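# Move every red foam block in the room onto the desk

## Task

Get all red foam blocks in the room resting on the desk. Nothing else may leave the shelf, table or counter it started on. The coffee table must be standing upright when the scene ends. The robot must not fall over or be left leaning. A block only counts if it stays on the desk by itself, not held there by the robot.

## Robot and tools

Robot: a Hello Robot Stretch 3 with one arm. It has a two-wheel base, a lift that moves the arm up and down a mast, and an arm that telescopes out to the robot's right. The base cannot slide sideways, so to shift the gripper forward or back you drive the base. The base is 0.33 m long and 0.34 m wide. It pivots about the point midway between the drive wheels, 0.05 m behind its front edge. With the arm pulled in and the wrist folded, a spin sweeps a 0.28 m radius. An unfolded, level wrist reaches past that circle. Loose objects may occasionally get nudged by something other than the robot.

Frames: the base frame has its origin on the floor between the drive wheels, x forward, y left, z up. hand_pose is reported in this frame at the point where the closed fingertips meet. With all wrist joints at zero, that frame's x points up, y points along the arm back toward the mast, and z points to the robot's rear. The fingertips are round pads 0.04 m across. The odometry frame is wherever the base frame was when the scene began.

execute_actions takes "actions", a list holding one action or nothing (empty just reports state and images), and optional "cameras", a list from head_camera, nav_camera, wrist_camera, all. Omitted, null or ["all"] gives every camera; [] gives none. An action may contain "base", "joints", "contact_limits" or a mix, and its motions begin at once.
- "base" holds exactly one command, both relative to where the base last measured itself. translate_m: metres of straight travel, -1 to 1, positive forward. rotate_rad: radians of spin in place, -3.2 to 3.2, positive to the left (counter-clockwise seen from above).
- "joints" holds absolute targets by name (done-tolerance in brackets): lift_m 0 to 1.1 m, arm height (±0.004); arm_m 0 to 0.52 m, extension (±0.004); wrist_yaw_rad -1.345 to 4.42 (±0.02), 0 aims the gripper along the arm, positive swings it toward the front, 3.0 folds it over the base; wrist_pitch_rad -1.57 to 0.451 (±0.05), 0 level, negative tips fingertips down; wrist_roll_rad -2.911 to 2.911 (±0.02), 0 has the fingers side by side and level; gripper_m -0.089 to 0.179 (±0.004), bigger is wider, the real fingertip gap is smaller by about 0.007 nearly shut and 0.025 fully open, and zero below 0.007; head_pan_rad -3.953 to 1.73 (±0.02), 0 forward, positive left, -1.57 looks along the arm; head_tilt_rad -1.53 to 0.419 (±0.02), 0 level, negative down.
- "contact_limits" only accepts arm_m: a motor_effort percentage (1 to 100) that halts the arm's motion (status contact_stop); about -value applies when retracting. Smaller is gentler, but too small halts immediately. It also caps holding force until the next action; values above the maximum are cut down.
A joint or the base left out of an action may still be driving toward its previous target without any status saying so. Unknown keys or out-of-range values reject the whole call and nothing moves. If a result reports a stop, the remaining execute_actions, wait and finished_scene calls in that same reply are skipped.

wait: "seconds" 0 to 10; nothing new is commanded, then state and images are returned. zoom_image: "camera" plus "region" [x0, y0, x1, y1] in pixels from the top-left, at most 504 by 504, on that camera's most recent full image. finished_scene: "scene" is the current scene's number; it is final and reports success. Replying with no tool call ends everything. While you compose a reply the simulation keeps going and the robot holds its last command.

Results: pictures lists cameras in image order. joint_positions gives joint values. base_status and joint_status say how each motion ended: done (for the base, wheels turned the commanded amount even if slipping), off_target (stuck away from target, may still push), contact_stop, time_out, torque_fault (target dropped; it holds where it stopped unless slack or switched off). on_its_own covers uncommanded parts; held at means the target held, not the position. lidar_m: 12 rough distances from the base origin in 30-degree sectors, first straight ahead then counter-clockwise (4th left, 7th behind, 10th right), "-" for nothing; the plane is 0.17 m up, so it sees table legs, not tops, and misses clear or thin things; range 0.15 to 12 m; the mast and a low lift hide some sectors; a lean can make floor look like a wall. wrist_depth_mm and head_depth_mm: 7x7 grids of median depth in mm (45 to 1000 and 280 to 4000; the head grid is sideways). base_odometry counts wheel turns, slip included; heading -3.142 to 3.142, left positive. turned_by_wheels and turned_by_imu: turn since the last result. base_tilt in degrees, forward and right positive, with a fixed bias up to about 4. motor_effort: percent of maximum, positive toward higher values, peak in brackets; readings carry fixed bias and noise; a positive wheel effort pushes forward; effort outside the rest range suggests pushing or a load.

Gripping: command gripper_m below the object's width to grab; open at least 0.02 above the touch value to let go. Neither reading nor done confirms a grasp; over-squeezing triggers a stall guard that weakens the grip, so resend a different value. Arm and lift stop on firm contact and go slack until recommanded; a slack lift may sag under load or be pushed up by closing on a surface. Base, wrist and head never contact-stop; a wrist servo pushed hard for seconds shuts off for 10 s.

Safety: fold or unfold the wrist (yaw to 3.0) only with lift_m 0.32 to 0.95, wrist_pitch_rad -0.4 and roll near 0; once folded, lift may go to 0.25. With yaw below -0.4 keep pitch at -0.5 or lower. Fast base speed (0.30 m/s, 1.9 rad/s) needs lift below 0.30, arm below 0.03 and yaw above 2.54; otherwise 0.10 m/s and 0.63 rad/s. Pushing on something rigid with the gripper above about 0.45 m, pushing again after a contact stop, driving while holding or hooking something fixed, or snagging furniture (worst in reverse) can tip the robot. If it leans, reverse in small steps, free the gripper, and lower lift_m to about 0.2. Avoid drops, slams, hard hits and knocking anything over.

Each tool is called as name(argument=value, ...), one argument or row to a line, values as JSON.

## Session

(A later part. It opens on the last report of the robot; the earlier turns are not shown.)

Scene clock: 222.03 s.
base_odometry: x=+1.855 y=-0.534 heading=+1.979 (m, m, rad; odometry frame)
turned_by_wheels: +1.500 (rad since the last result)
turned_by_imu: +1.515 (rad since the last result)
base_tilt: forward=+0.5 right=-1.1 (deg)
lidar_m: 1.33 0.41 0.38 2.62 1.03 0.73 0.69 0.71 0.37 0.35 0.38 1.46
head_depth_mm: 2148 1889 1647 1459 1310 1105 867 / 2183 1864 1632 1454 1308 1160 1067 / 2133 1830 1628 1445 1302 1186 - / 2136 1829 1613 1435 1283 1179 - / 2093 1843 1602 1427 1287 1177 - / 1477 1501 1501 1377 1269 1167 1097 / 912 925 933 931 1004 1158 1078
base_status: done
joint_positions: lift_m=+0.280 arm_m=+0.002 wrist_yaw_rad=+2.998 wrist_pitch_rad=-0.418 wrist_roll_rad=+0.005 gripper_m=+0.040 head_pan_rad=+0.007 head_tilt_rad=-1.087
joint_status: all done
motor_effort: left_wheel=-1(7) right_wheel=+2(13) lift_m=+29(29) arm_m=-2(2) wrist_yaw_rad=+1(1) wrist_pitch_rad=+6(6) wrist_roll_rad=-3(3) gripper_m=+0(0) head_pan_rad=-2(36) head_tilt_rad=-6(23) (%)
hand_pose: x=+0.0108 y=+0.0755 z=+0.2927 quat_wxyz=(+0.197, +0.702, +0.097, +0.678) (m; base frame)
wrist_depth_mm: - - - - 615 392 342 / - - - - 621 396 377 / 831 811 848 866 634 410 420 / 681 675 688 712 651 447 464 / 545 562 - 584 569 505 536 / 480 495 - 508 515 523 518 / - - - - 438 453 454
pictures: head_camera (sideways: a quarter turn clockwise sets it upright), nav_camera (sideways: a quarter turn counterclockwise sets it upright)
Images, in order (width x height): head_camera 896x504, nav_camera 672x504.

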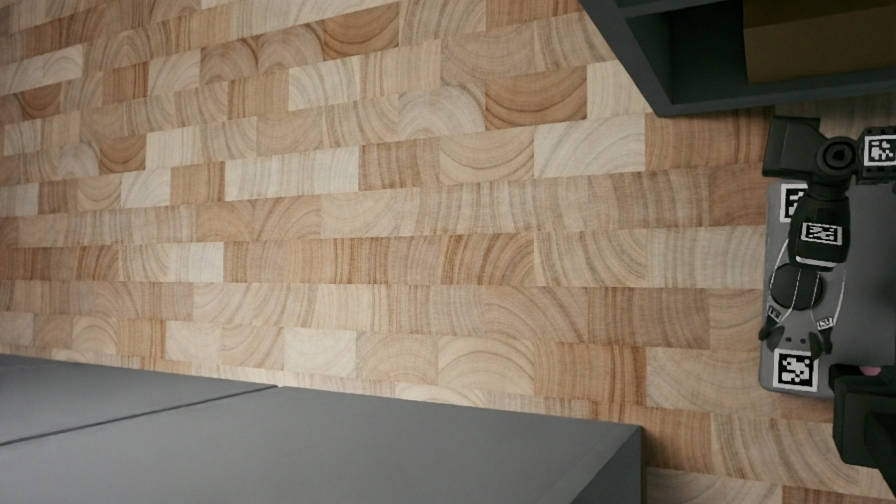

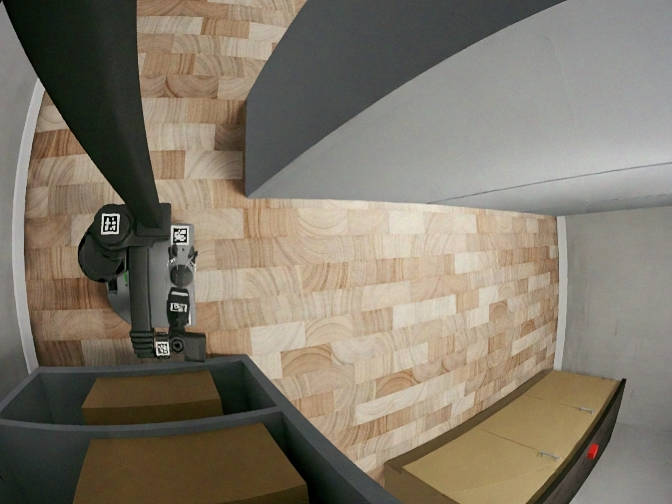

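execute_actions(
  actions=[
    {"base":{"translate_m":0.2}},
  ],
  cameras=["head_camera"],
)

Scene clock: 230.17 s.
base_odometry: x=+1.775 y=-0.351 heading=+1.979 (m, m, rad; odometry frame)
turned_by_wheels: +0.000 (rad since the last result)
turned_by_imu: +0.000 (rad since the last result)
base_tilt: forward=+0.5 right=-1.2 (deg)
lidar_m: 1.38 0.43 0.30 0.30 1.33 0.93 0.89 0.51 0.36 0.32 1.28 1.45
head_depth_mm: 2168 1888 1645 1454 1317 1197 1004 / 2172 1855 1623 1444 1315 1188 1056 / 2158 1856 1625 1448 1301 1186 - / 2110 1832 1602 1430 1293 1183 - / 2088 1808 1604 1420 1293 1175 - / 1522 1531 1537 1389 1267 1171 1097 / 951 960 958 966 968 970 1084
base_status: done
joint_positions: lift_m=+0.280 arm_m=+0.002 wrist_yaw_rad=+2.998 wrist_pitch_rad=-0.418 wrist_roll_rad=+0.005 gripper_m=+0.040 head_pan_rad=+0.007 head_tilt_rad=-1.087
joint_status: not commanded
motor_effort: left_wheel=-1(5) right_wheel=+2(11) lift_m=+29(29) arm_m=-2(2) wrist_yaw_rad=+1(1) wrist_pitch_rad=+6(6) wrist_roll_rad=-3(3) gripper_m=-1(0) head_pan_rad=-3(3) head_tilt_rad=-6(5) (%)
hand_pose: x=+0.0108 y=+0.0755 z=+0.2927 quat_wxyz=(+0.197, +0.702, +0.097, +0.678) (m; base frame)
wrist_depth_mm: - - - 421 321 339 355 / - - - 449 351 368 381 / 812 831 881 468 385 402 424 / 653 670 708 502 428 452 490 / 539 563 - 533 481 511 558 / 477 496 - 508 522 521 525 / - - - - 435 451 453
pictures: head_camera (sideways: a quarter turn clockwise sets it upright)
Images, in order (width x height): head_camera 896x504.

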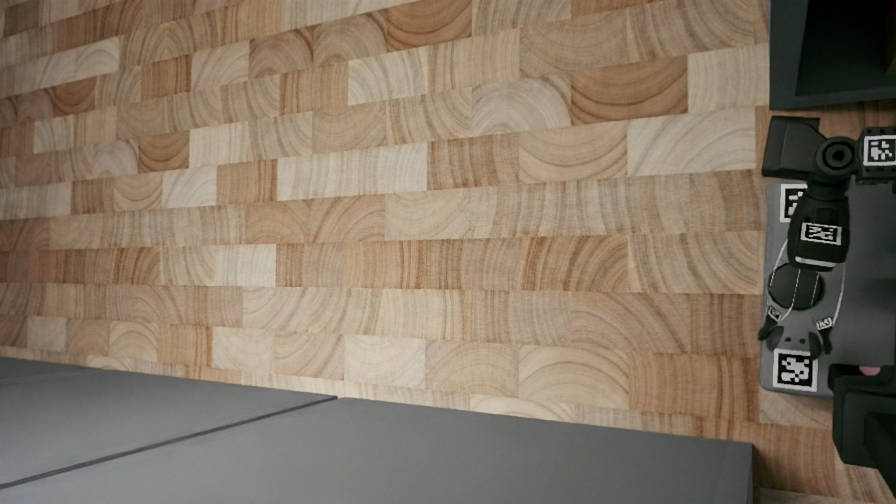

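execute_actions(
  actions=[
    {"base":{"translate_m":0.4},"joints":{"head_pan_rad":-0.9,"head_tilt_rad":-0.6}},
  ],
  cameras=["head_camera","nav_camera"],
)

Scene clock: 235.73 s.
base_odometry: x=+1.617 y=+0.016 heading=+1.979 (m, m, rad; odometry frame)
turned_by_wheels: +0.000 (rad since the last result)
turned_by_imu: +0.000 (rad since the last result)
base_tilt: forward=+0.5 right=-1.1 (deg)
lidar_m: 1.47 0.46 0.32 0.31 0.31 0.41 1.28 0.47 0.49 1.44 1.09 1.42
head_depth_mm: 1397 1475 1141 1506 1752 1447 1214 / 1480 1570 1138 1254 1452 1435 1210 / 1588 1645 1217 1371 1601 1437 1199 / 1697 1642 1331 1500 1695 1422 1197 / 1833 1596 1451 1664 1726 1408 1194 / 1996 1561 1617 1897 1721 1401 1185 / 2158 1671 1827 2054 1696 1393 1176
base_status: done
joint_positions: lift_m=+0.280 arm_m=+0.002 wrist_yaw_rad=+2.998 wrist_pitch_rad=-0.418 wrist_roll_rad=+0.005 gripper_m=+0.040 head_pan_rad=-0.893 head_tilt_rad=-0.605
joint_status: all done
motor_effort: left_wheel=-2(5) right_wheel=+2(11) lift_m=+29(29) arm_m=-2(3) wrist_yaw_rad=+1(1) wrist_pitch_rad=+6(6) wrist_roll_rad=-2(3) gripper_m=+0(0) head_pan_rad=-2(33) head_tilt_rad=+2(28) (%)
hand_pose: x=+0.0108 y=+0.0755 z=+0.2927 quat_wxyz=(+0.197, +0.702, +0.097, +0.678) (m; base frame)
wrist_depth_mm: 289 - 316 329 341 356 368 / 312 - 343 354 373 390 412 / 339 350 372 381 412 430 468 / 369 388 404 424 456 487 515 / 407 429 - 481 514 545 561 / 455 469 - 516 526 509 532 / - - - - 437 444 453
pictures: head_camera (sideways: a quarter turn clockwise sets it upright), nav_camera (sideways: a quarter turn counterclockwise sets it upright)
Images, in order (width x height): head_camera 896x504, nav_camera 672x504.

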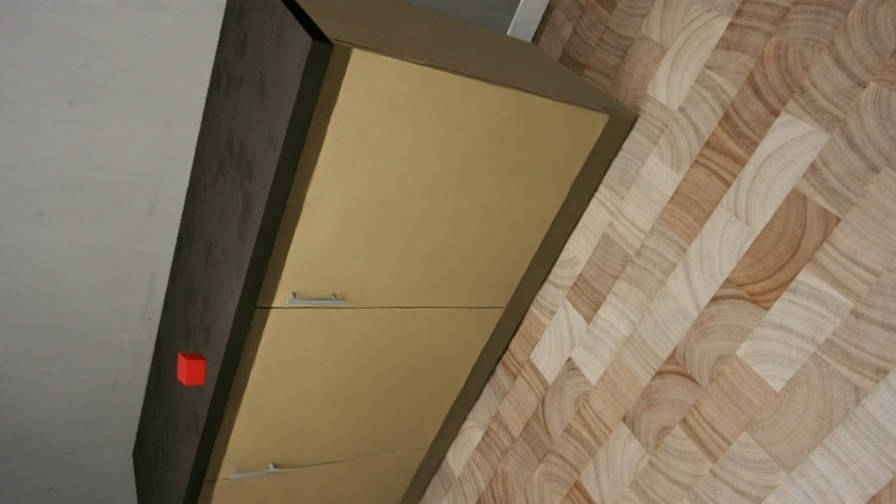

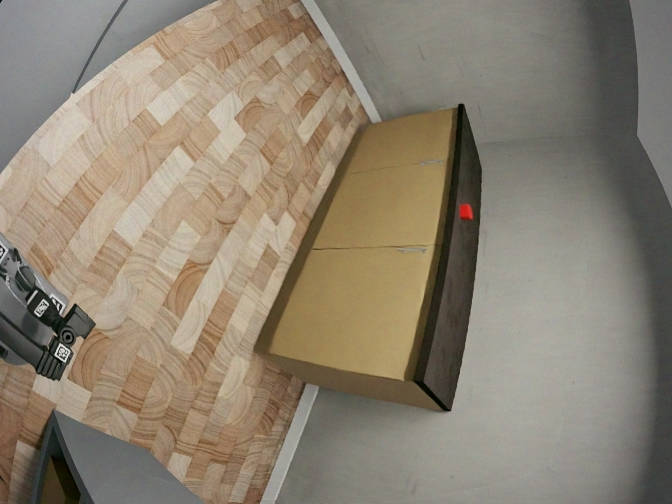

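execute_actions(
  actions=[
    {"base":{"rotate_rad":-0.27}},
  ],
  cameras=[],
)

execute_actions(
  actions=[
    {"base":{"translate_m":1.0}},
  ],
  cameras=[],
)

execute_actions(
  actions=[
    {"base":{"rotate_rad":0.27},"joints":{"head_pan_rad":-1.57,"head_tilt_rad":-0.5,"lift_m":0.8,"wrist_pitch_rad":-0.4}},
  ],
  cameras=["head_camera","nav_camera"],
)

Scene clock: 244.63 s.
base_odometry: x=+1.617 y=+0.016 heading=+1.709 (m, m, rad; odometry frame)
turned_by_wheels: -0.270 (rad since the last result)
turned_by_imu: -0.274 (rad since the last result)
base_tilt: forward=+0.5 right=-1.2 (deg)
lidar_m: 1.92 0.69 0.37 0.31 0.31 0.34 1.29 0.71 0.47 0.66 1.09 1.18
head_depth_mm: 1310 1430 1593 1773 1793 1437 1214 / 1364 1493 1658 1877 1755 1433 1217 / 1407 1510 1366 1815 1739 1424 1195 / 1459 1548 1156 1309 1593 1417 1196 / 1513 1592 1201 1378 1627 1410 1185 / 1590 1583 1263 1458 1658 1401 1183 / 1655 1527 1336 1555 1698 1395 1169
base_status: done
joint_positions: lift_m=+0.280 arm_m=+0.002 wrist_yaw_rad=+2.998 wrist_pitch_rad=-0.418 wrist_roll_rad=+0.005 gripper_m=+0.040 head_pan_rad=-0.893 head_tilt_rad=-0.605
joint_status: not commanded
motor_effort: left_wheel=+1(7) right_wheel=-1(8) lift_m=+30(30) arm_m=-1(2) wrist_yaw_rad=+1(1) wrist_pitch_rad=+6(6) wrist_roll_rad=-2(3) gripper_m=+0(0) head_pan_rad=-3(2) head_tilt_rad=+3(2) (%)
hand_pose: x=+0.0108 y=+0.0755 z=+0.2927 quat_wxyz=(+0.197, +0.702, +0.097, +0.678) (m; base frame)
wrist_depth_mm: 267 - 318 351 395 455 535 / 283 - 346 388 439 508 604 / 303 321 378 415 487 584 708 / 325 342 412 462 556 672 745 / 353 388 - 513 591 601 619 / 380 413 - 510 532 514 514 / - - - - 430 449 452
pictures: none
No camera images: the call's "cameras" was empty. Leave "cameras" out to get every camera's image.

Scene clock: 249.67 s.
base_odometry: x=+1.479 y=+1.007 heading=+1.709 (m, m, rad; odometry frame)
turned_by_wheels: +0.000 (rad since the last result)
turned_by_imu: +0.001 (rad since the last result)
base_tilt: forward=+0.5 right=-1.1 (deg)
lidar_m: 1.35 1.38 0.74 0.62 0.62 0.69 1.14 1.30 0.89 0.74 0.74 0.83
head_depth_mm: 1054 1158 992 787 877 1021 1187 / 1087 1200 974 811 928 1080 1207 / 1142 1253 913 853 983 1161 1203 / 1173 1282 945 898 1045 1248 1196 / 1216 1330 936 954 1111 1344 1186 / 1269 1380 933 1008 1195 1366 1184 / 1322 1413 967 1069 1285 1392 1173
base_status: done
joint_positions: lift_m=+0.280 arm_m=+0.002 wrist_yaw_rad=+2.998 wrist_pitch_rad=-0.418 wrist_roll_rad=+0.005 gripper_m=+0.040 head_pan_rad=-0.893 head_tilt_rad=-0.605
joint_status: not commanded
motor_effort: left_wheel=+2(8) right_wheel=-1(7) lift_m=+29(30) arm_m=-2(2) wrist_yaw_rad=+1(2) wrist_pitch_rad=+6(6) wrist_roll_rad=-2(3) gripper_m=+0(0) head_pan_rad=-2(2) head_tilt_rad=+3(3) (%)
hand_pose: x=+0.0108 y=+0.0755 z=+0.2927 quat_wxyz=(+0.197, +0.702, +0.097, +0.678) (m; base frame)
wrist_depth_mm: 487 - 592 659 743 856 - / 529 - 655 735 821 947 - / 573 607 713 794 887 917 956 / 616 644 688 693 707 733 754 / 551 564 - 583 595 613 610 / 482 492 - 516 520 513 528 / - - - - 434 449 449
pictures: none
No camera images: the call's "cameras" was empty. Leave "cameras" out to get every camera's image.

Scene clock: 255.23 s.
base_odometry: x=+1.479 y=+1.007 heading=+1.979 (m, m, rad; odometry frame)
turned_by_wheels: +0.270 (rad since the last result)
turned_by_imu: +0.273 (rad since the last result)
base_tilt: forward=+0.5 right=-1.2 (deg)
lidar_m: 1.51 0.92 0.65 0.62 0.63 0.84 1.30 1.34 0.78 0.74 0.75 1.00
head_depth_mm: 1106 1218 1292 858 921 1072 1252 / 1111 1214 1281 851 920 1059 1240 / 1103 1205 1271 845 914 1052 1227 / 1096 1199 1249 833 910 1052 1228 / 1093 1196 1229 831 907 1041 1224 / 1087 1192 1209 817 894 1029 1218 / 1085 1192 1189 810 895 1022 1211
base_status: done
joint_positions: lift_m=+0.800 arm_m=+0.002 wrist_yaw_rad=+2.998 wrist_pitch_rad=-0.418 wrist_roll_rad=+0.005 gripper_m=+0.040 head_pan_rad=-1.563 head_tilt_rad=-0.507
joint_status: all done
motor_effort: left_wheel=-1(6) right_wheel=+2(10) lift_m=+37(39) arm_m=-2(3) wrist_yaw_rad=+1(2) wrist_pitch_rad=+6(5) wrist_roll_rad=-2(2) gripper_m=+0(0) head_pan_rad=-2(33) head_tilt_rad=+3(14) (%)
hand_pose: x=+0.0108 y=+0.0755 z=+0.8124 quat_wxyz=(+0.197, +0.702, +0.097, +0.678) (m; base frame)
wrist_depth_mm: 548 - 596 595 640 668 684 / 590 - 643 666 721 733 758 / 650 664 712 724 753 819 848 / 695 723 771 799 859 912 940 / 767 777 - 881 972 - - / 827 900 - - - - - / 903 945 971 950 - - -
pictures: head_camera (sideways: a quarter turn clockwise sets it upright), nav_camera (sideways: a quarter turn counterclockwise sets it upright)
Images, in order (width x height): head_camera 896x504, nav_camera 672x504.

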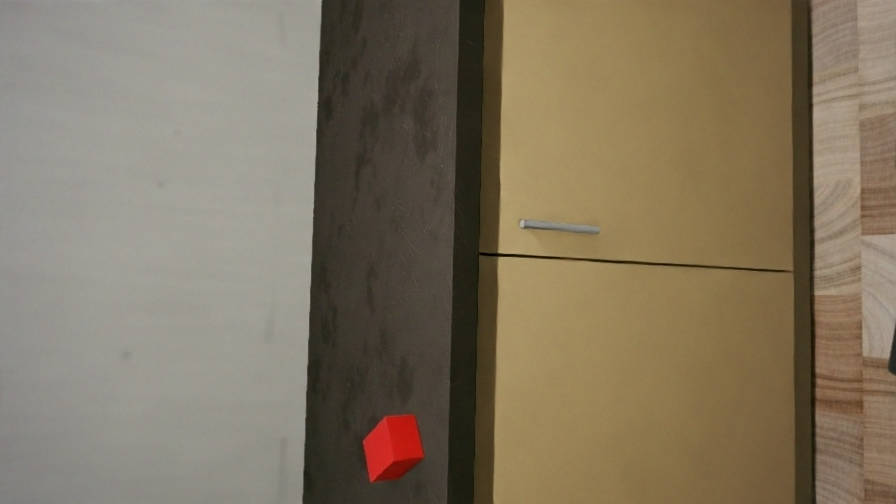

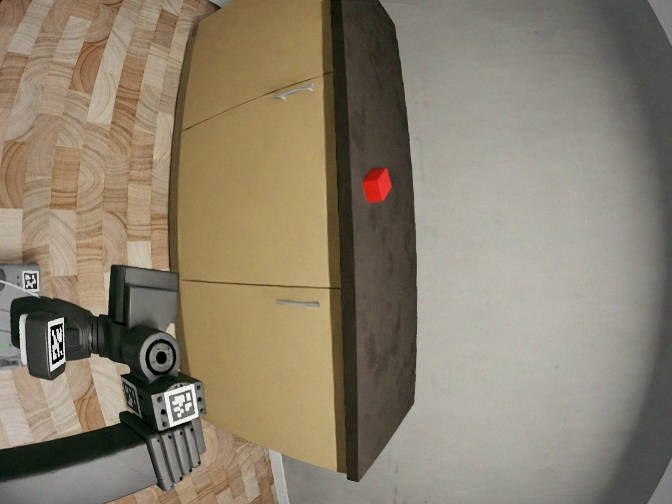

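execute_actions(
  actions=[
    {"base":{"rotate_rad":-0.55}},
  ],
  cameras=[],
)

execute_actions(
  actions=[
    {"base":{"translate_m":0.23}},
  ],
  cameras=[],
)

execute_actions(
  actions=[
    {"base":{"rotate_rad":0.55},"joints":{"lift_m":0.94}},
  ],
  cameras=["head_camera","nav_camera"],
)

Scene clock: 261.53 s.
base_odometry: x=+1.479 y=+1.007 heading=+1.429 (m, m, rad; odometry frame)
turned_by_wheels: -0.550 (rad since the last result)
turned_by_imu: -0.559 (rad since the last result)
base_tilt: forward=+0.5 right=-1.1 (deg)
lidar_m: 0.98 1.52 0.95 0.66 0.62 0.63 0.82 1.31 1.33 0.79 0.74 0.75
head_depth_mm: 1656 1854 2151 2447 1985 1574 1284 / 1521 1706 1930 2234 1982 1537 1275 / 1418 1574 1756 2019 1888 1539 1269 / 1311 1454 1565 989 1133 1325 1261 / 1239 1366 1230 924 1024 1182 1255 / 1170 1270 1209 861 941 1066 1212 / 1103 1198 1186 804 861 971 1145
base_status: done
joint_positions: lift_m=+0.800 arm_m=+0.002 wrist_yaw_rad=+2.998 wrist_pitch_rad=-0.418 wrist_roll_rad=+0.005 gripper_m=+0.040 head_pan_rad=-1.563 head_tilt_rad=-0.507
joint_status: not commanded
motor_effort: left_wheel=+1(5) right_wheel=-2(7) lift_m=+37(38) arm_m=-2(2) wrist_yaw_rad=+1(1) wrist_pitch_rad=+6(6) wrist_roll_rad=-3(3) gripper_m=+0(0) head_pan_rad=-3(2) head_tilt_rad=+3(4) (%)
hand_pose: x=+0.0108 y=+0.0755 z=+0.8124 quat_wxyz=(+0.197, +0.702, +0.097, +0.678) (m; base frame)
wrist_depth_mm: 482 - 653 801 - - - / 517 - 699 840 - - - / 549 602 784 935 - - - / 584 646 822 - - - - / 609 702 - - - - - / 638 760 - - - - - / 687 819 - 939 - - -
pictures: none
No camera images: the call's "cameras" was empty. Leave "cameras" out to get every camera's image.

Scene clock: 265.40 s.
base_odometry: x=+1.511 y=+1.235 heading=+1.429 (m, m, rad; odometry frame)
turned_by_wheels: +0.000 (rad since the last result)
turned_by_imu: +0.000 (rad since the last result)
base_tilt: forward=+0.5 right=-1.1 (deg)
lidar_m: 0.81 1.33 1.15 0.79 0.75 0.76 0.99 1.49 0.94 0.65 0.61 0.62
head_depth_mm: 1480 1672 1919 2258 1988 1557 1274 / 1371 1543 1699 984 1167 1464 1272 / 1276 1406 1451 908 1032 1228 1267 / 1192 1310 1255 839 926 1086 1220 / 1112 1227 1230 784 835 965 1171 / 1050 1143 1190 774 763 867 1008 / 991 1071 1117 766 704 791 904
base_status: done
joint_positions: lift_m=+0.800 arm_m=+0.002 wrist_yaw_rad=+2.998 wrist_pitch_rad=-0.418 wrist_roll_rad=+0.005 gripper_m=+0.040 head_pan_rad=-1.563 head_tilt_rad=-0.507
joint_status: not commanded
motor_effort: left_wheel=+1(5) right_wheel=-2(3) lift_m=+37(37) arm_m=-2(3) wrist_yaw_rad=+2(0) wrist_pitch_rad=+6(6) wrist_roll_rad=-3(3) gripper_m=+0(0) head_pan_rad=-2(2) head_tilt_rad=+3(3) (%)
hand_pose: x=+0.0108 y=+0.0755 z=+0.8124 quat_wxyz=(+0.197, +0.702, +0.097, +0.678) (m; base frame)
wrist_depth_mm: 573 - 791 937 - - - / 616 - 840 - - - - / 647 720 927 - - - - / 700 769 - - - - - / 732 823 - - - - - / 774 894 - - - - - / 839 904 925 975 - - -
pictures: none
No camera images: the call's "cameras" was empty. Leave "cameras" out to get every camera's image.

Scene clock: 267.50 s.
base_odometry: x=+1.511 y=+1.235 heading=+1.979 (m, m, rad; odometry frame)
turned_by_wheels: +0.550 (rad since the last result)
turned_by_imu: +0.558 (rad since the last result)
base_tilt: forward=+0.5 right=-1.1 (deg)
lidar_m: 1.33 1.12 0.79 0.75 0.77 1.01 1.49 0.91 0.64 0.61 0.62 0.83
head_depth_mm: 1000 1099 1177 818 750 - - / 997 1091 1165 810 746 - - / 990 1085 1162 801 742 822 - / 989 1083 1160 791 738 819 - / 983 1079 1135 729 733 810 - / 978 1074 1132 770 731 822 - / 979 1066 1122 762 726 836 957
base_status: done
joint_positions: lift_m=+0.940 arm_m=+0.002 wrist_yaw_rad=+2.998 wrist_pitch_rad=-0.418 wrist_roll_rad=+0.005 gripper_m=+0.040 head_pan_rad=-1.563 head_tilt_rad=-0.507
joint_status: all done
motor_effort: left_wheel=+0(5) right_wheel=+3(8) lift_m=+37(39) arm_m=-2(2) wrist_yaw_rad=+0(1) wrist_pitch_rad=+6(6) wrist_roll_rad=-3(3) gripper_m=+0(0) head_pan_rad=-3(3) head_tilt_rad=+4(3) (%)
hand_pose: x=+0.0108 y=+0.0755 z=+0.9524 quat_wxyz=(+0.197, +0.702, +0.097, +0.678) (m; base frame)
wrist_depth_mm: 656 - 702 717 773 772 851 / 683 - 762 824 840 864 888 / 746 776 814 886 931 946 - / 827 858 889 943 - - - / 927 941 - - - - - / - - - - - - - / - - - - - - -
pictures: head_camera (sideways: a quarter turn clockwise sets it upright), nav_camera (sideways: a quarter turn counterclockwise sets it upright)
Images, in order (width x height): head_camera 896x504, nav_camera 672x504.

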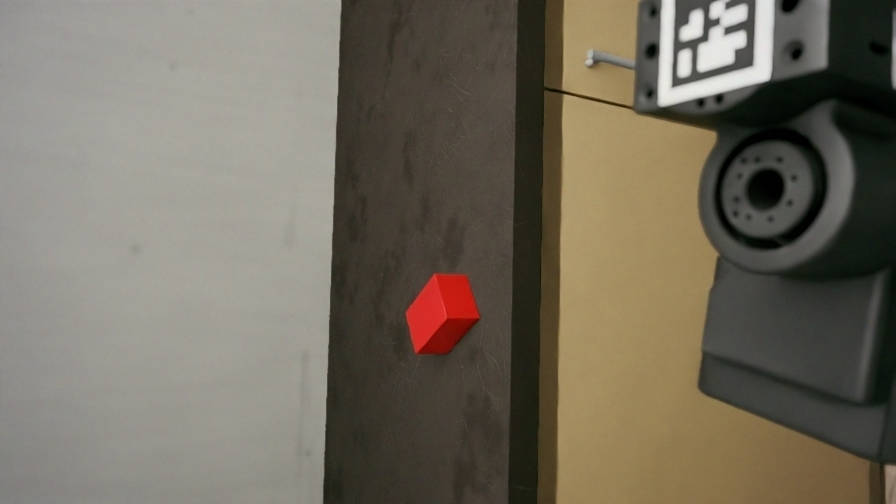

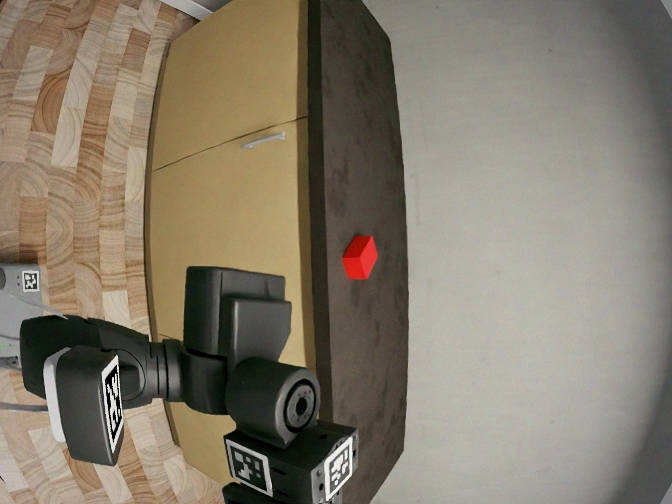

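execute_actions(
  actions=[
    {"base":{"translate_m":-0.09},"joints":{"wrist_yaw_rad":0.55,"gripper_m":0.14,"wrist_pitch_rad":-0.4}},
  ],
  cameras=[],
)

execute_actions(
  actions=[
    {"joints":{"lift_m":1.04,"arm_m":0.15,"head_tilt_rad":-0.7}},
  ],
)

Scene clock: 275.03 s.
base_odometry: x=+1.547 y=+1.152 heading=+1.979 (m, m, rad; odometry frame)
turned_by_wheels: +0.000 (rad since the last result)
turned_by_imu: -0.001 (rad since the last result)
base_tilt: forward=+0.5 right=-1.2 (deg)
lidar_m: 1.42 1.11 0.78 0.74 0.76 1.01 1.41 0.92 0.65 0.61 0.63 0.83
head_depth_mm: 1003 1099 1178 820 758 - - / 999 1091 1173 810 751 - - / 997 1087 1170 797 746 828 - / 992 1089 1155 789 746 824 - / 987 1081 1144 778 731 - - / 987 1074 1139 720 736 863 1156 / 983 1076 1131 764 730 837 1013
base_status: done
joint_positions: lift_m=+0.940 arm_m=+0.002 wrist_yaw_rad=+0.553 wrist_pitch_rad=-0.418 wrist_roll_rad=+0.005 gripper_m=+0.140 head_pan_rad=-1.563 head_tilt_rad=-0.507
joint_status: all done
motor_effort: left_wheel=-1(5) right_wheel=+3(4) lift_m=+37(37) arm_m=-3(1) wrist_yaw_rad=-2(2) wrist_pitch_rad=+6(6) wrist_roll_rad=-2(3) gripper_m=+0(84) head_pan_rad=-2(3) head_tilt_rad=+3(3) (%)
hand_pose: x=+0.0963 y=-0.3375 z=+0.9524 quat_wxyz=(+0.704, +0.330, -0.627, +0.046) (m; base frame)
wrist_depth_mm: 713 665 699 757 836 751 710 / 794 612 514 481 431 513 553 / - 728 567 466 396 376 383 / - 827 633 527 439 376 325 / - 912 743 580 487 405 363 / - - 856 638 544 - 389 / - - - 717 605 507 411
pictures: none
No camera images: the call's "cameras" was empty. Leave "cameras" out to get every camera's image.

Scene clock: 277.37 s.
base_odometry: x=+1.547 y=+1.152 heading=+1.979 (m, m, rad; odometry frame)
turned_by_wheels: +0.000 (rad since the last result)
turned_by_imu: +0.000 (rad since the last result)
base_tilt: forward=+0.5 right=-1.1 (deg)
lidar_m: 1.42 1.11 0.78 0.74 0.76 1.01 1.41 0.92 0.65 0.61 0.63 0.83
head_depth_mm: - - 742 759 925 1173 1165 / - - 717 758 921 1168 1167 / 981 - - 770 917 1155 1160 / 986 - - 769 907 1153 1154 / 996 - 847 746 904 1139 1147 / 989 1062 707 743 895 1136 1145 / 992 1062 792 740 890 1123 1132
base_status: not commanded
joint_positions: lift_m=+1.040 arm_m=+0.150 wrist_yaw_rad=+0.551 wrist_pitch_rad=-0.418 wrist_roll_rad=+0.005 gripper_m=+0.140 head_pan_rad=-1.563 head_tilt_rad=-0.691
joint_status: all done
motor_effort: left_wheel=-1(2) right_wheel=+3(3) lift_m=+37(39) arm_m=+2(9) wrist_yaw_rad=-1(2) wrist_pitch_rad=+6(6) wrist_roll_rad=-3(3) gripper_m=+0(0) head_pan_rad=-2(2) head_tilt_rad=-4(20) (%)
hand_pose: x=+0.0960 y=-0.4859 z=+1.0524 quat_wxyz=(+0.704, +0.330, -0.627, +0.046) (m; base frame)
wrist_depth_mm: - - - 839 750 675 607 / 693 719 733 774 739 703 646 / 561 540 556 558 586 616 616 / 702 466 439 435 425 470 476 / 921 579 420 373 378 403 394 / - - 524 398 327 - 330 / - 975 623 461 370 290 287
pictures: head_camera (sideways: a quarter turn clockwise sets it upright), nav_camera (sideways: a quarter turn counterclockwise sets it upright), wrist_camera
Images, in order (width x height): head_camera 896x504, nav_camera 672x504, wrist_camera 644x364.

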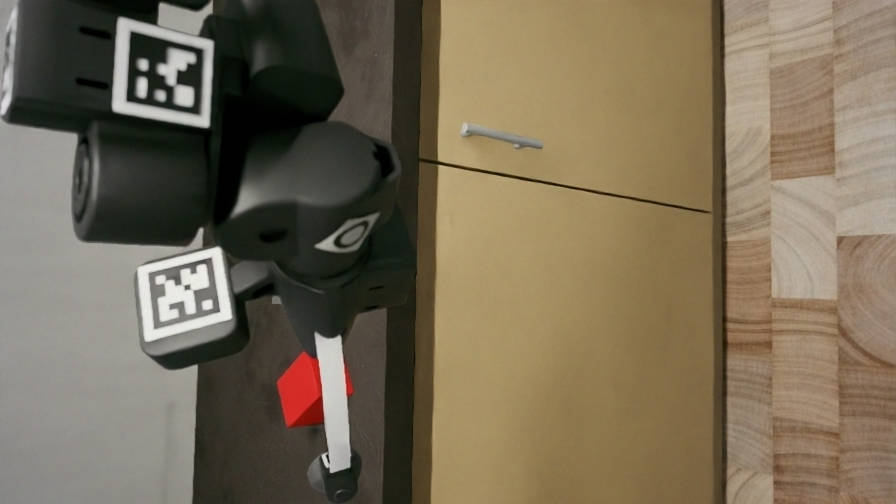

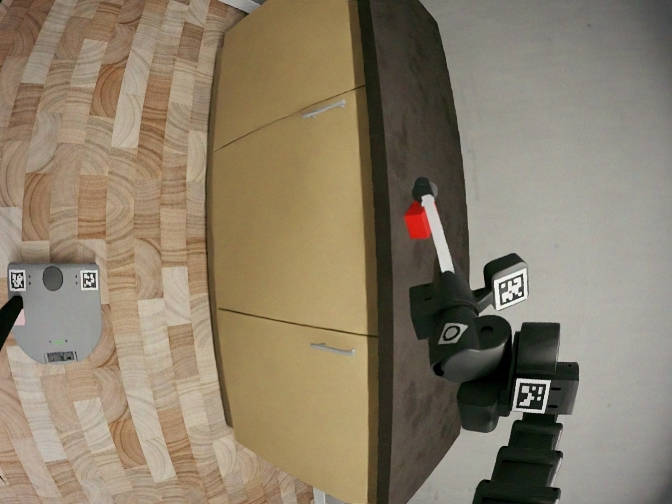

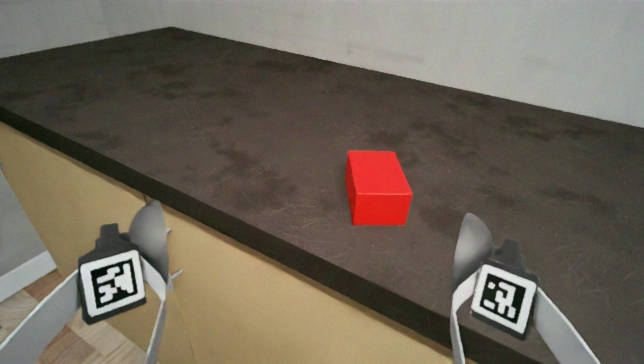

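execute_actions(
  actions=[
    {"base":{"translate_m":0.03},"joints":{"lift_m":1.02,"arm_m":0.31,"gripper_m":0.13}},
  ],
  cameras=["wrist_camera"],
)

Scene clock: 285.27 s.
base_odometry: x=+1.535 y=+1.180 heading=+1.979 (m, m, rad; odometry frame)
turned_by_wheels: +0.000 (rad since the last result)
turned_by_imu: +0.000 (rad since the last result)
base_tilt: forward=+0.5 right=-1.2 (deg)
lidar_m: 1.39 1.11 0.78 0.74 0.76 1.01 1.44 0.92 0.64 0.61 0.63 0.83
head_depth_mm: 972 1098 814 755 919 1175 1172 / 953 1002 799 752 912 1162 1167 / 967 - 788 752 908 1155 1162 / 986 - 745 748 904 1148 1156 / 1002 1078 713 744 899 1136 1146 / 996 1067 710 740 894 1125 1142 / 989 1055 757 737 891 1126 1132
base_status: done
joint_positions: lift_m=+1.020 arm_m=+0.310 wrist_yaw_rad=+0.551 wrist_pitch_rad=-0.418 wrist_roll_rad=+0.005 gripper_m=+0.130 head_pan_rad=-1.563 head_tilt_rad=-0.691
joint_status: all done
motor_effort: left_wheel=-2(3) right_wheel=+3(9) lift_m=+29(31) arm_m=+2(0) wrist_yaw_rad=-1(1) wrist_pitch_rad=+6(6) wrist_roll_rad=-2(3) gripper_m=+0(49) head_pan_rad=-2(3) head_tilt_rad=-4(4) (%)
hand_pose: x=+0.0959 y=-0.6460 z=+1.0327 quat_wxyz=(+0.704, +0.330, -0.627, +0.046) (m; base frame)
wrist_depth_mm: - 907 820 685 620 540 488 / 635 662 688 719 657 581 520 / 480 497 515 528 543 563 528 / 392 399 404 414 423 428 437 / 326 346 336 291 355 367 363 / 303 - 288 241 296 315 309 / 536 256 252 246 257 254 266
pictures: wrist_camera
Images, in order (width x height): wrist_camera 644x364.

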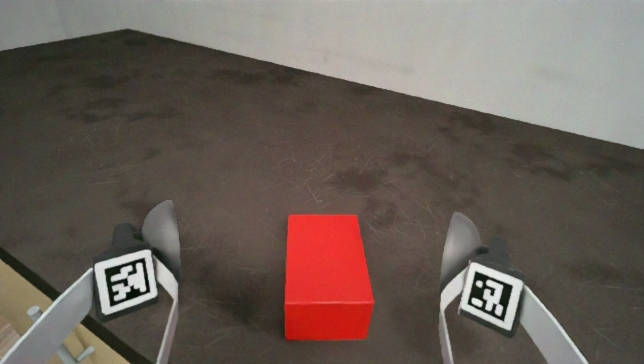

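execute_actions(
  actions=[
    {"base":{"translate_m":0.024},"joints":{"arm_m":0.365,"lift_m":0.985}},
  ],
  cameras=[],
)

execute_actions(
  actions=[
    {"joints":{"lift_m":0.935}},
  ],
  cameras=["wrist_camera"],
)

Scene clock: 291.97 s.
base_odometry: x=+1.525 y=+1.202 heading=+1.979 (m, m, rad; odometry frame)
turned_by_wheels: +0.000 (rad since the last result)
turned_by_imu: +0.000 (rad since the last result)
base_tilt: forward=+0.5 right=-1.1 (deg)
lidar_m: 1.37 1.11 0.78 0.75 0.76 1.01 1.46 0.91 0.64 0.61 0.63 0.83
head_depth_mm: 1012 - 755 775 920 1168 1171 / 985 - 802 752 916 1155 1165 / 986 - 775 750 906 1151 1157 / 995 - 735 747 903 1150 1153 / 996 1067 708 741 897 1135 1143 / 994 1061 733 739 891 1133 1140 / 987 1058 758 737 891 1126 1139
base_status: done
joint_positions: lift_m=+0.985 arm_m=+0.365 wrist_yaw_rad=+0.551 wrist_pitch_rad=-0.418 wrist_roll_rad=+0.005 gripper_m=+0.130 head_pan_rad=-1.563 head_tilt_rad=-0.691
joint_status: all done
motor_effort: left_wheel=-1(2) right_wheel=+2(8) lift_m=+29(30) arm_m=+2(4) wrist_yaw_rad=-1(1) wrist_pitch_rad=+6(6) wrist_roll_rad=-3(3) gripper_m=+0(0) head_pan_rad=-2(2) head_tilt_rad=-4(3) (%)
hand_pose: x=+0.0959 y=-0.7010 z=+0.9978 quat_wxyz=(+0.704, +0.330, -0.627, +0.046) (m; base frame)
wrist_depth_mm: - 825 755 643 562 497 455 / 559 574 595 621 586 538 478 / 418 425 440 453 461 473 480 / 341 343 351 355 369 379 376 / 281 299 290 229 300 316 309 / 249 - 247 197 255 269 263 / 208 213 212 173 221 218 229
pictures: none
No camera images: the call's "cameras" was empty. Leave "cameras" out to get every camera's image.

Scene clock: 293.27 s.
base_odometry: x=+1.525 y=+1.202 heading=+1.979 (m, m, rad; odometry frame)
turned_by_wheels: +0.000 (rad since the last result)
turned_by_imu: +0.000 (rad since the last result)
base_tilt: forward=+0.5 right=-1.2 (deg)
lidar_m: 1.36 1.11 0.78 0.74 0.76 1.01 1.46 0.91 0.64 0.61 0.63 0.83
head_depth_mm: 1004 1109 - - 947 1173 1172 / 1000 1088 761 753 912 1160 1164 / 1004 - 724 747 910 1151 1156 / 996 1083 - 746 904 1141 1152 / 998 1079 711 745 896 1141 1151 / 992 1063 735 739 894 1129 1137 / 983 1060 756 735 889 1126 1132
base_status: not commanded
joint_positions: lift_m=+0.935 arm_m=+0.365 wrist_yaw_rad=+0.551 wrist_pitch_rad=-0.418 wrist_roll_rad=+0.005 gripper_m=+0.130 head_pan_rad=-1.563 head_tilt_rad=-0.691
joint_status: all done
motor_effort: left_wheel=-1(1) right_wheel=+3(3) lift_m=+30(29) arm_m=+2(2) wrist_yaw_rad=-1(1) wrist_pitch_rad=+6(6) wrist_roll_rad=-3(3) gripper_m=+0(1) head_pan_rad=-2(2) head_tilt_rad=-4(3) (%)
hand_pose: x=+0.0959 y=-0.7010 z=+0.9477 quat_wxyz=(+0.704, +0.330, -0.627, +0.046) (m; base frame)
wrist_depth_mm: 631 645 678 624 564 496 451 / 426 435 454 472 482 507 466 / 316 328 332 341 355 364 376 / 257 260 266 195 276 283 290 / 214 225 214 161 228 240 237 / 189 - 182 137 188 204 200 / 158 163 160 148 165 168 175
pictures: wrist_camera
Images, in order (width x height): wrist_camera 644x364.

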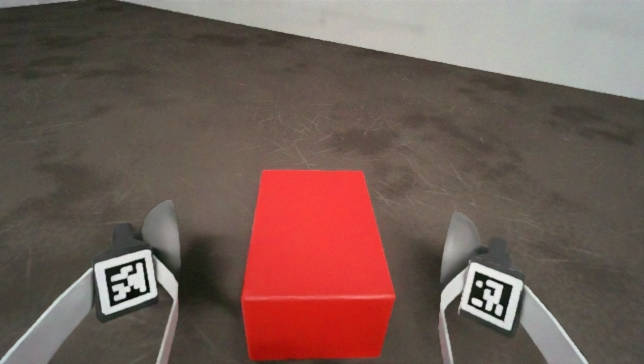

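execute_actions(
  actions=[
    {"joints":{"arm_m":0.38}},
  ],
  cameras=[],
)

execute_actions(
  actions=[
    {"joints":{"gripper_m":0.015}},
  ],
  cameras=["wrist_camera"],
)

execute_actions(
  actions=[
    {"joints":{"lift_m":1.0}},
  ],
  cameras=["wrist_camera"],
)

Scene clock: 297.90 s.
base_odometry: x=+1.525 y=+1.202 heading=+1.979 (m, m, rad; odometry frame)
turned_by_wheels: +0.000 (rad since the last result)
turned_by_imu: +0.000 (rad since the last result)
base_tilt: forward=+0.5 right=-1.1 (deg)
lidar_m: 1.37 1.11 0.79 0.74 0.76 1.01 1.46 0.91 0.64 0.61 0.63 0.83
head_depth_mm: 1008 1098 - - 947 1172 1167 / 1004 1097 762 753 911 1157 1161 / 1000 - 724 749 905 1152 1155 / 995 1085 711 746 902 1140 1150 / 991 1085 710 743 895 1140 1146 / 992 1059 734 739 897 1134 1135 / 989 1054 757 737 893 1123 1134
base_status: not commanded
joint_positions: lift_m=+0.935 arm_m=+0.380 wrist_yaw_rad=+0.551 wrist_pitch_rad=-0.418 wrist_roll_rad=+0.005 gripper_m=+0.130 head_pan_rad=-1.563 head_tilt_rad=-0.691
joint_status: all done
motor_effort: left_wheel=+0(2) right_wheel=+3(2) lift_m=+29(29) arm_m=+3(2) wrist_yaw_rad=+0(1) wrist_pitch_rad=+6(6) wrist_roll_rad=-3(3) gripper_m=+0(0) head_pan_rad=-2(2) head_tilt_rad=-3(3) (%)
hand_pose: x=+0.0959 y=-0.7160 z=+0.9477 quat_wxyz=(+0.704, +0.330, -0.627, +0.046) (m; base frame)
wrist_depth_mm: 613 648 676 613 550 491 431 / 419 435 446 471 488 492 464 / 318 328 332 343 350 363 376 / 259 263 263 272 279 282 292 / 214 227 205 161 228 240 236 / 188 - 144 137 193 204 202 / 158 163 128 126 165 167 176
pictures: none
No camera images: the call's "cameras" was empty. Leave "cameras" out to get every camera's image.

Scene clock: 299.53 s.
base_odometry: x=+1.525 y=+1.202 heading=+1.979 (m, m, rad; odometry frame)
turned_by_wheels: +0.000 (rad since the last result)
turned_by_imu: +0.000 (rad since the last result)
base_tilt: forward=+0.5 right=-1.1 (deg)
lidar_m: 1.36 1.11 0.78 0.74 0.76 1.01 1.46 0.92 0.65 0.61 0.63 0.83
head_depth_mm: 1005 1102 - - 940 1171 1174 / 1002 1085 761 753 915 1158 1168 / 1004 - 724 750 906 1150 1159 / 998 1094 712 747 903 1152 1151 / 995 1086 708 743 898 1134 1145 / 992 1061 763 739 893 1129 1140 / 986 1062 756 735 886 1124 1132
base_status: not commanded
joint_positions: lift_m=+0.935 arm_m=+0.380 wrist_yaw_rad=+0.551 wrist_pitch_rad=-0.418 wrist_roll_rad=+0.005 gripper_m=+0.016 head_pan_rad=-1.563 head_tilt_rad=-0.691
joint_status: all done
motor_effort: left_wheel=+0(1) right_wheel=+3(2) lift_m=+29(29) arm_m=+2(2) wrist_yaw_rad=+0(1) wrist_pitch_rad=+6(6) wrist_roll_rad=-2(2) gripper_m=-16(94) head_pan_rad=-2(2) head_tilt_rad=-4(3) (%)
hand_pose: x=+0.0959 y=-0.7160 z=+0.9477 quat_wxyz=(+0.704, +0.330, -0.627, +0.046) (m; base frame)
wrist_depth_mm: 626 651 676 603 555 482 435 / 429 433 456 475 485 496 458 / 316 328 340 341 354 362 370 / 256 261 266 270 273 282 288 / 213 217 164 160 235 233 237 / 184 188 136 137 - 198 201 / 162 163 156 125 166 171 173
pictures: wrist_camera
Images, in order (width x height): wrist_camera 644x364.

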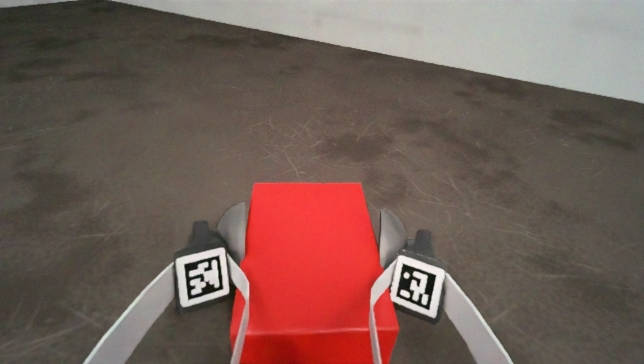

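Scene clock: 300.97 s.
base_odometry: x=+1.525 y=+1.202 heading=+1.979 (m, m, rad; odometry frame)
turned_by_wheels: +0.000 (rad since the last result)
turned_by_imu: +0.000 (rad since the last result)
base_tilt: forward=+0.5 right=-1.2 (deg)
lidar_m: 1.37 1.11 0.78 0.74 0.76 1.01 1.46 0.91 0.65 0.61 0.63 0.83
head_depth_mm: 987 - 806 757 920 1174 1177 / 970 1062 805 751 913 1163 1164 / 969 - 790 747 907 1151 1162 / 989 - 747 747 904 1147 1158 / 989 1084 707 741 898 1130 1149 / 991 1059 764 741 899 1126 1145 / 989 1058 757 737 887 1112 1137
base_status: not commanded
joint_positions: lift_m=+1.000 arm_m=+0.380 wrist_yaw_rad=+0.551 wrist_pitch_rad=-0.419 wrist_roll_rad=+0.005 gripper_m=+0.016 head_pan_rad=-1.563 head_tilt_rad=-0.691
joint_status: all done
motor_effort: left_wheel=-1(1) right_wheel=+3(3) lift_m=+38(39) arm_m=+1(2) wrist_yaw_rad=+0(1) wrist_pitch_rad=+6(6) wrist_roll_rad=-2(3) gripper_m=-16(16) head_pan_rad=-2(2) head_tilt_rad=-4(4) (%)
hand_pose: x=+0.0959 y=-0.7159 z=+1.0122 quat_wxyz=(+0.704, +0.330, -0.627, +0.045) (m; base frame)
wrist_depth_mm: - 828 732 627 550 487 441 / 592 602 623 624 592 523 462 / 450 456 469 471 495 513 482 / 361 362 370 372 385 395 405 / 300 307 164 161 328 326 329 / 258 261 137 136 - 278 283 / 226 231 219 126 233 241 243
pictures: wrist_camera
Images, in order (width x height): wrist_camera 644x364.

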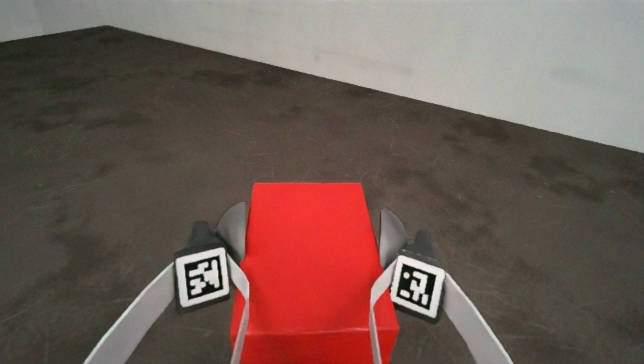

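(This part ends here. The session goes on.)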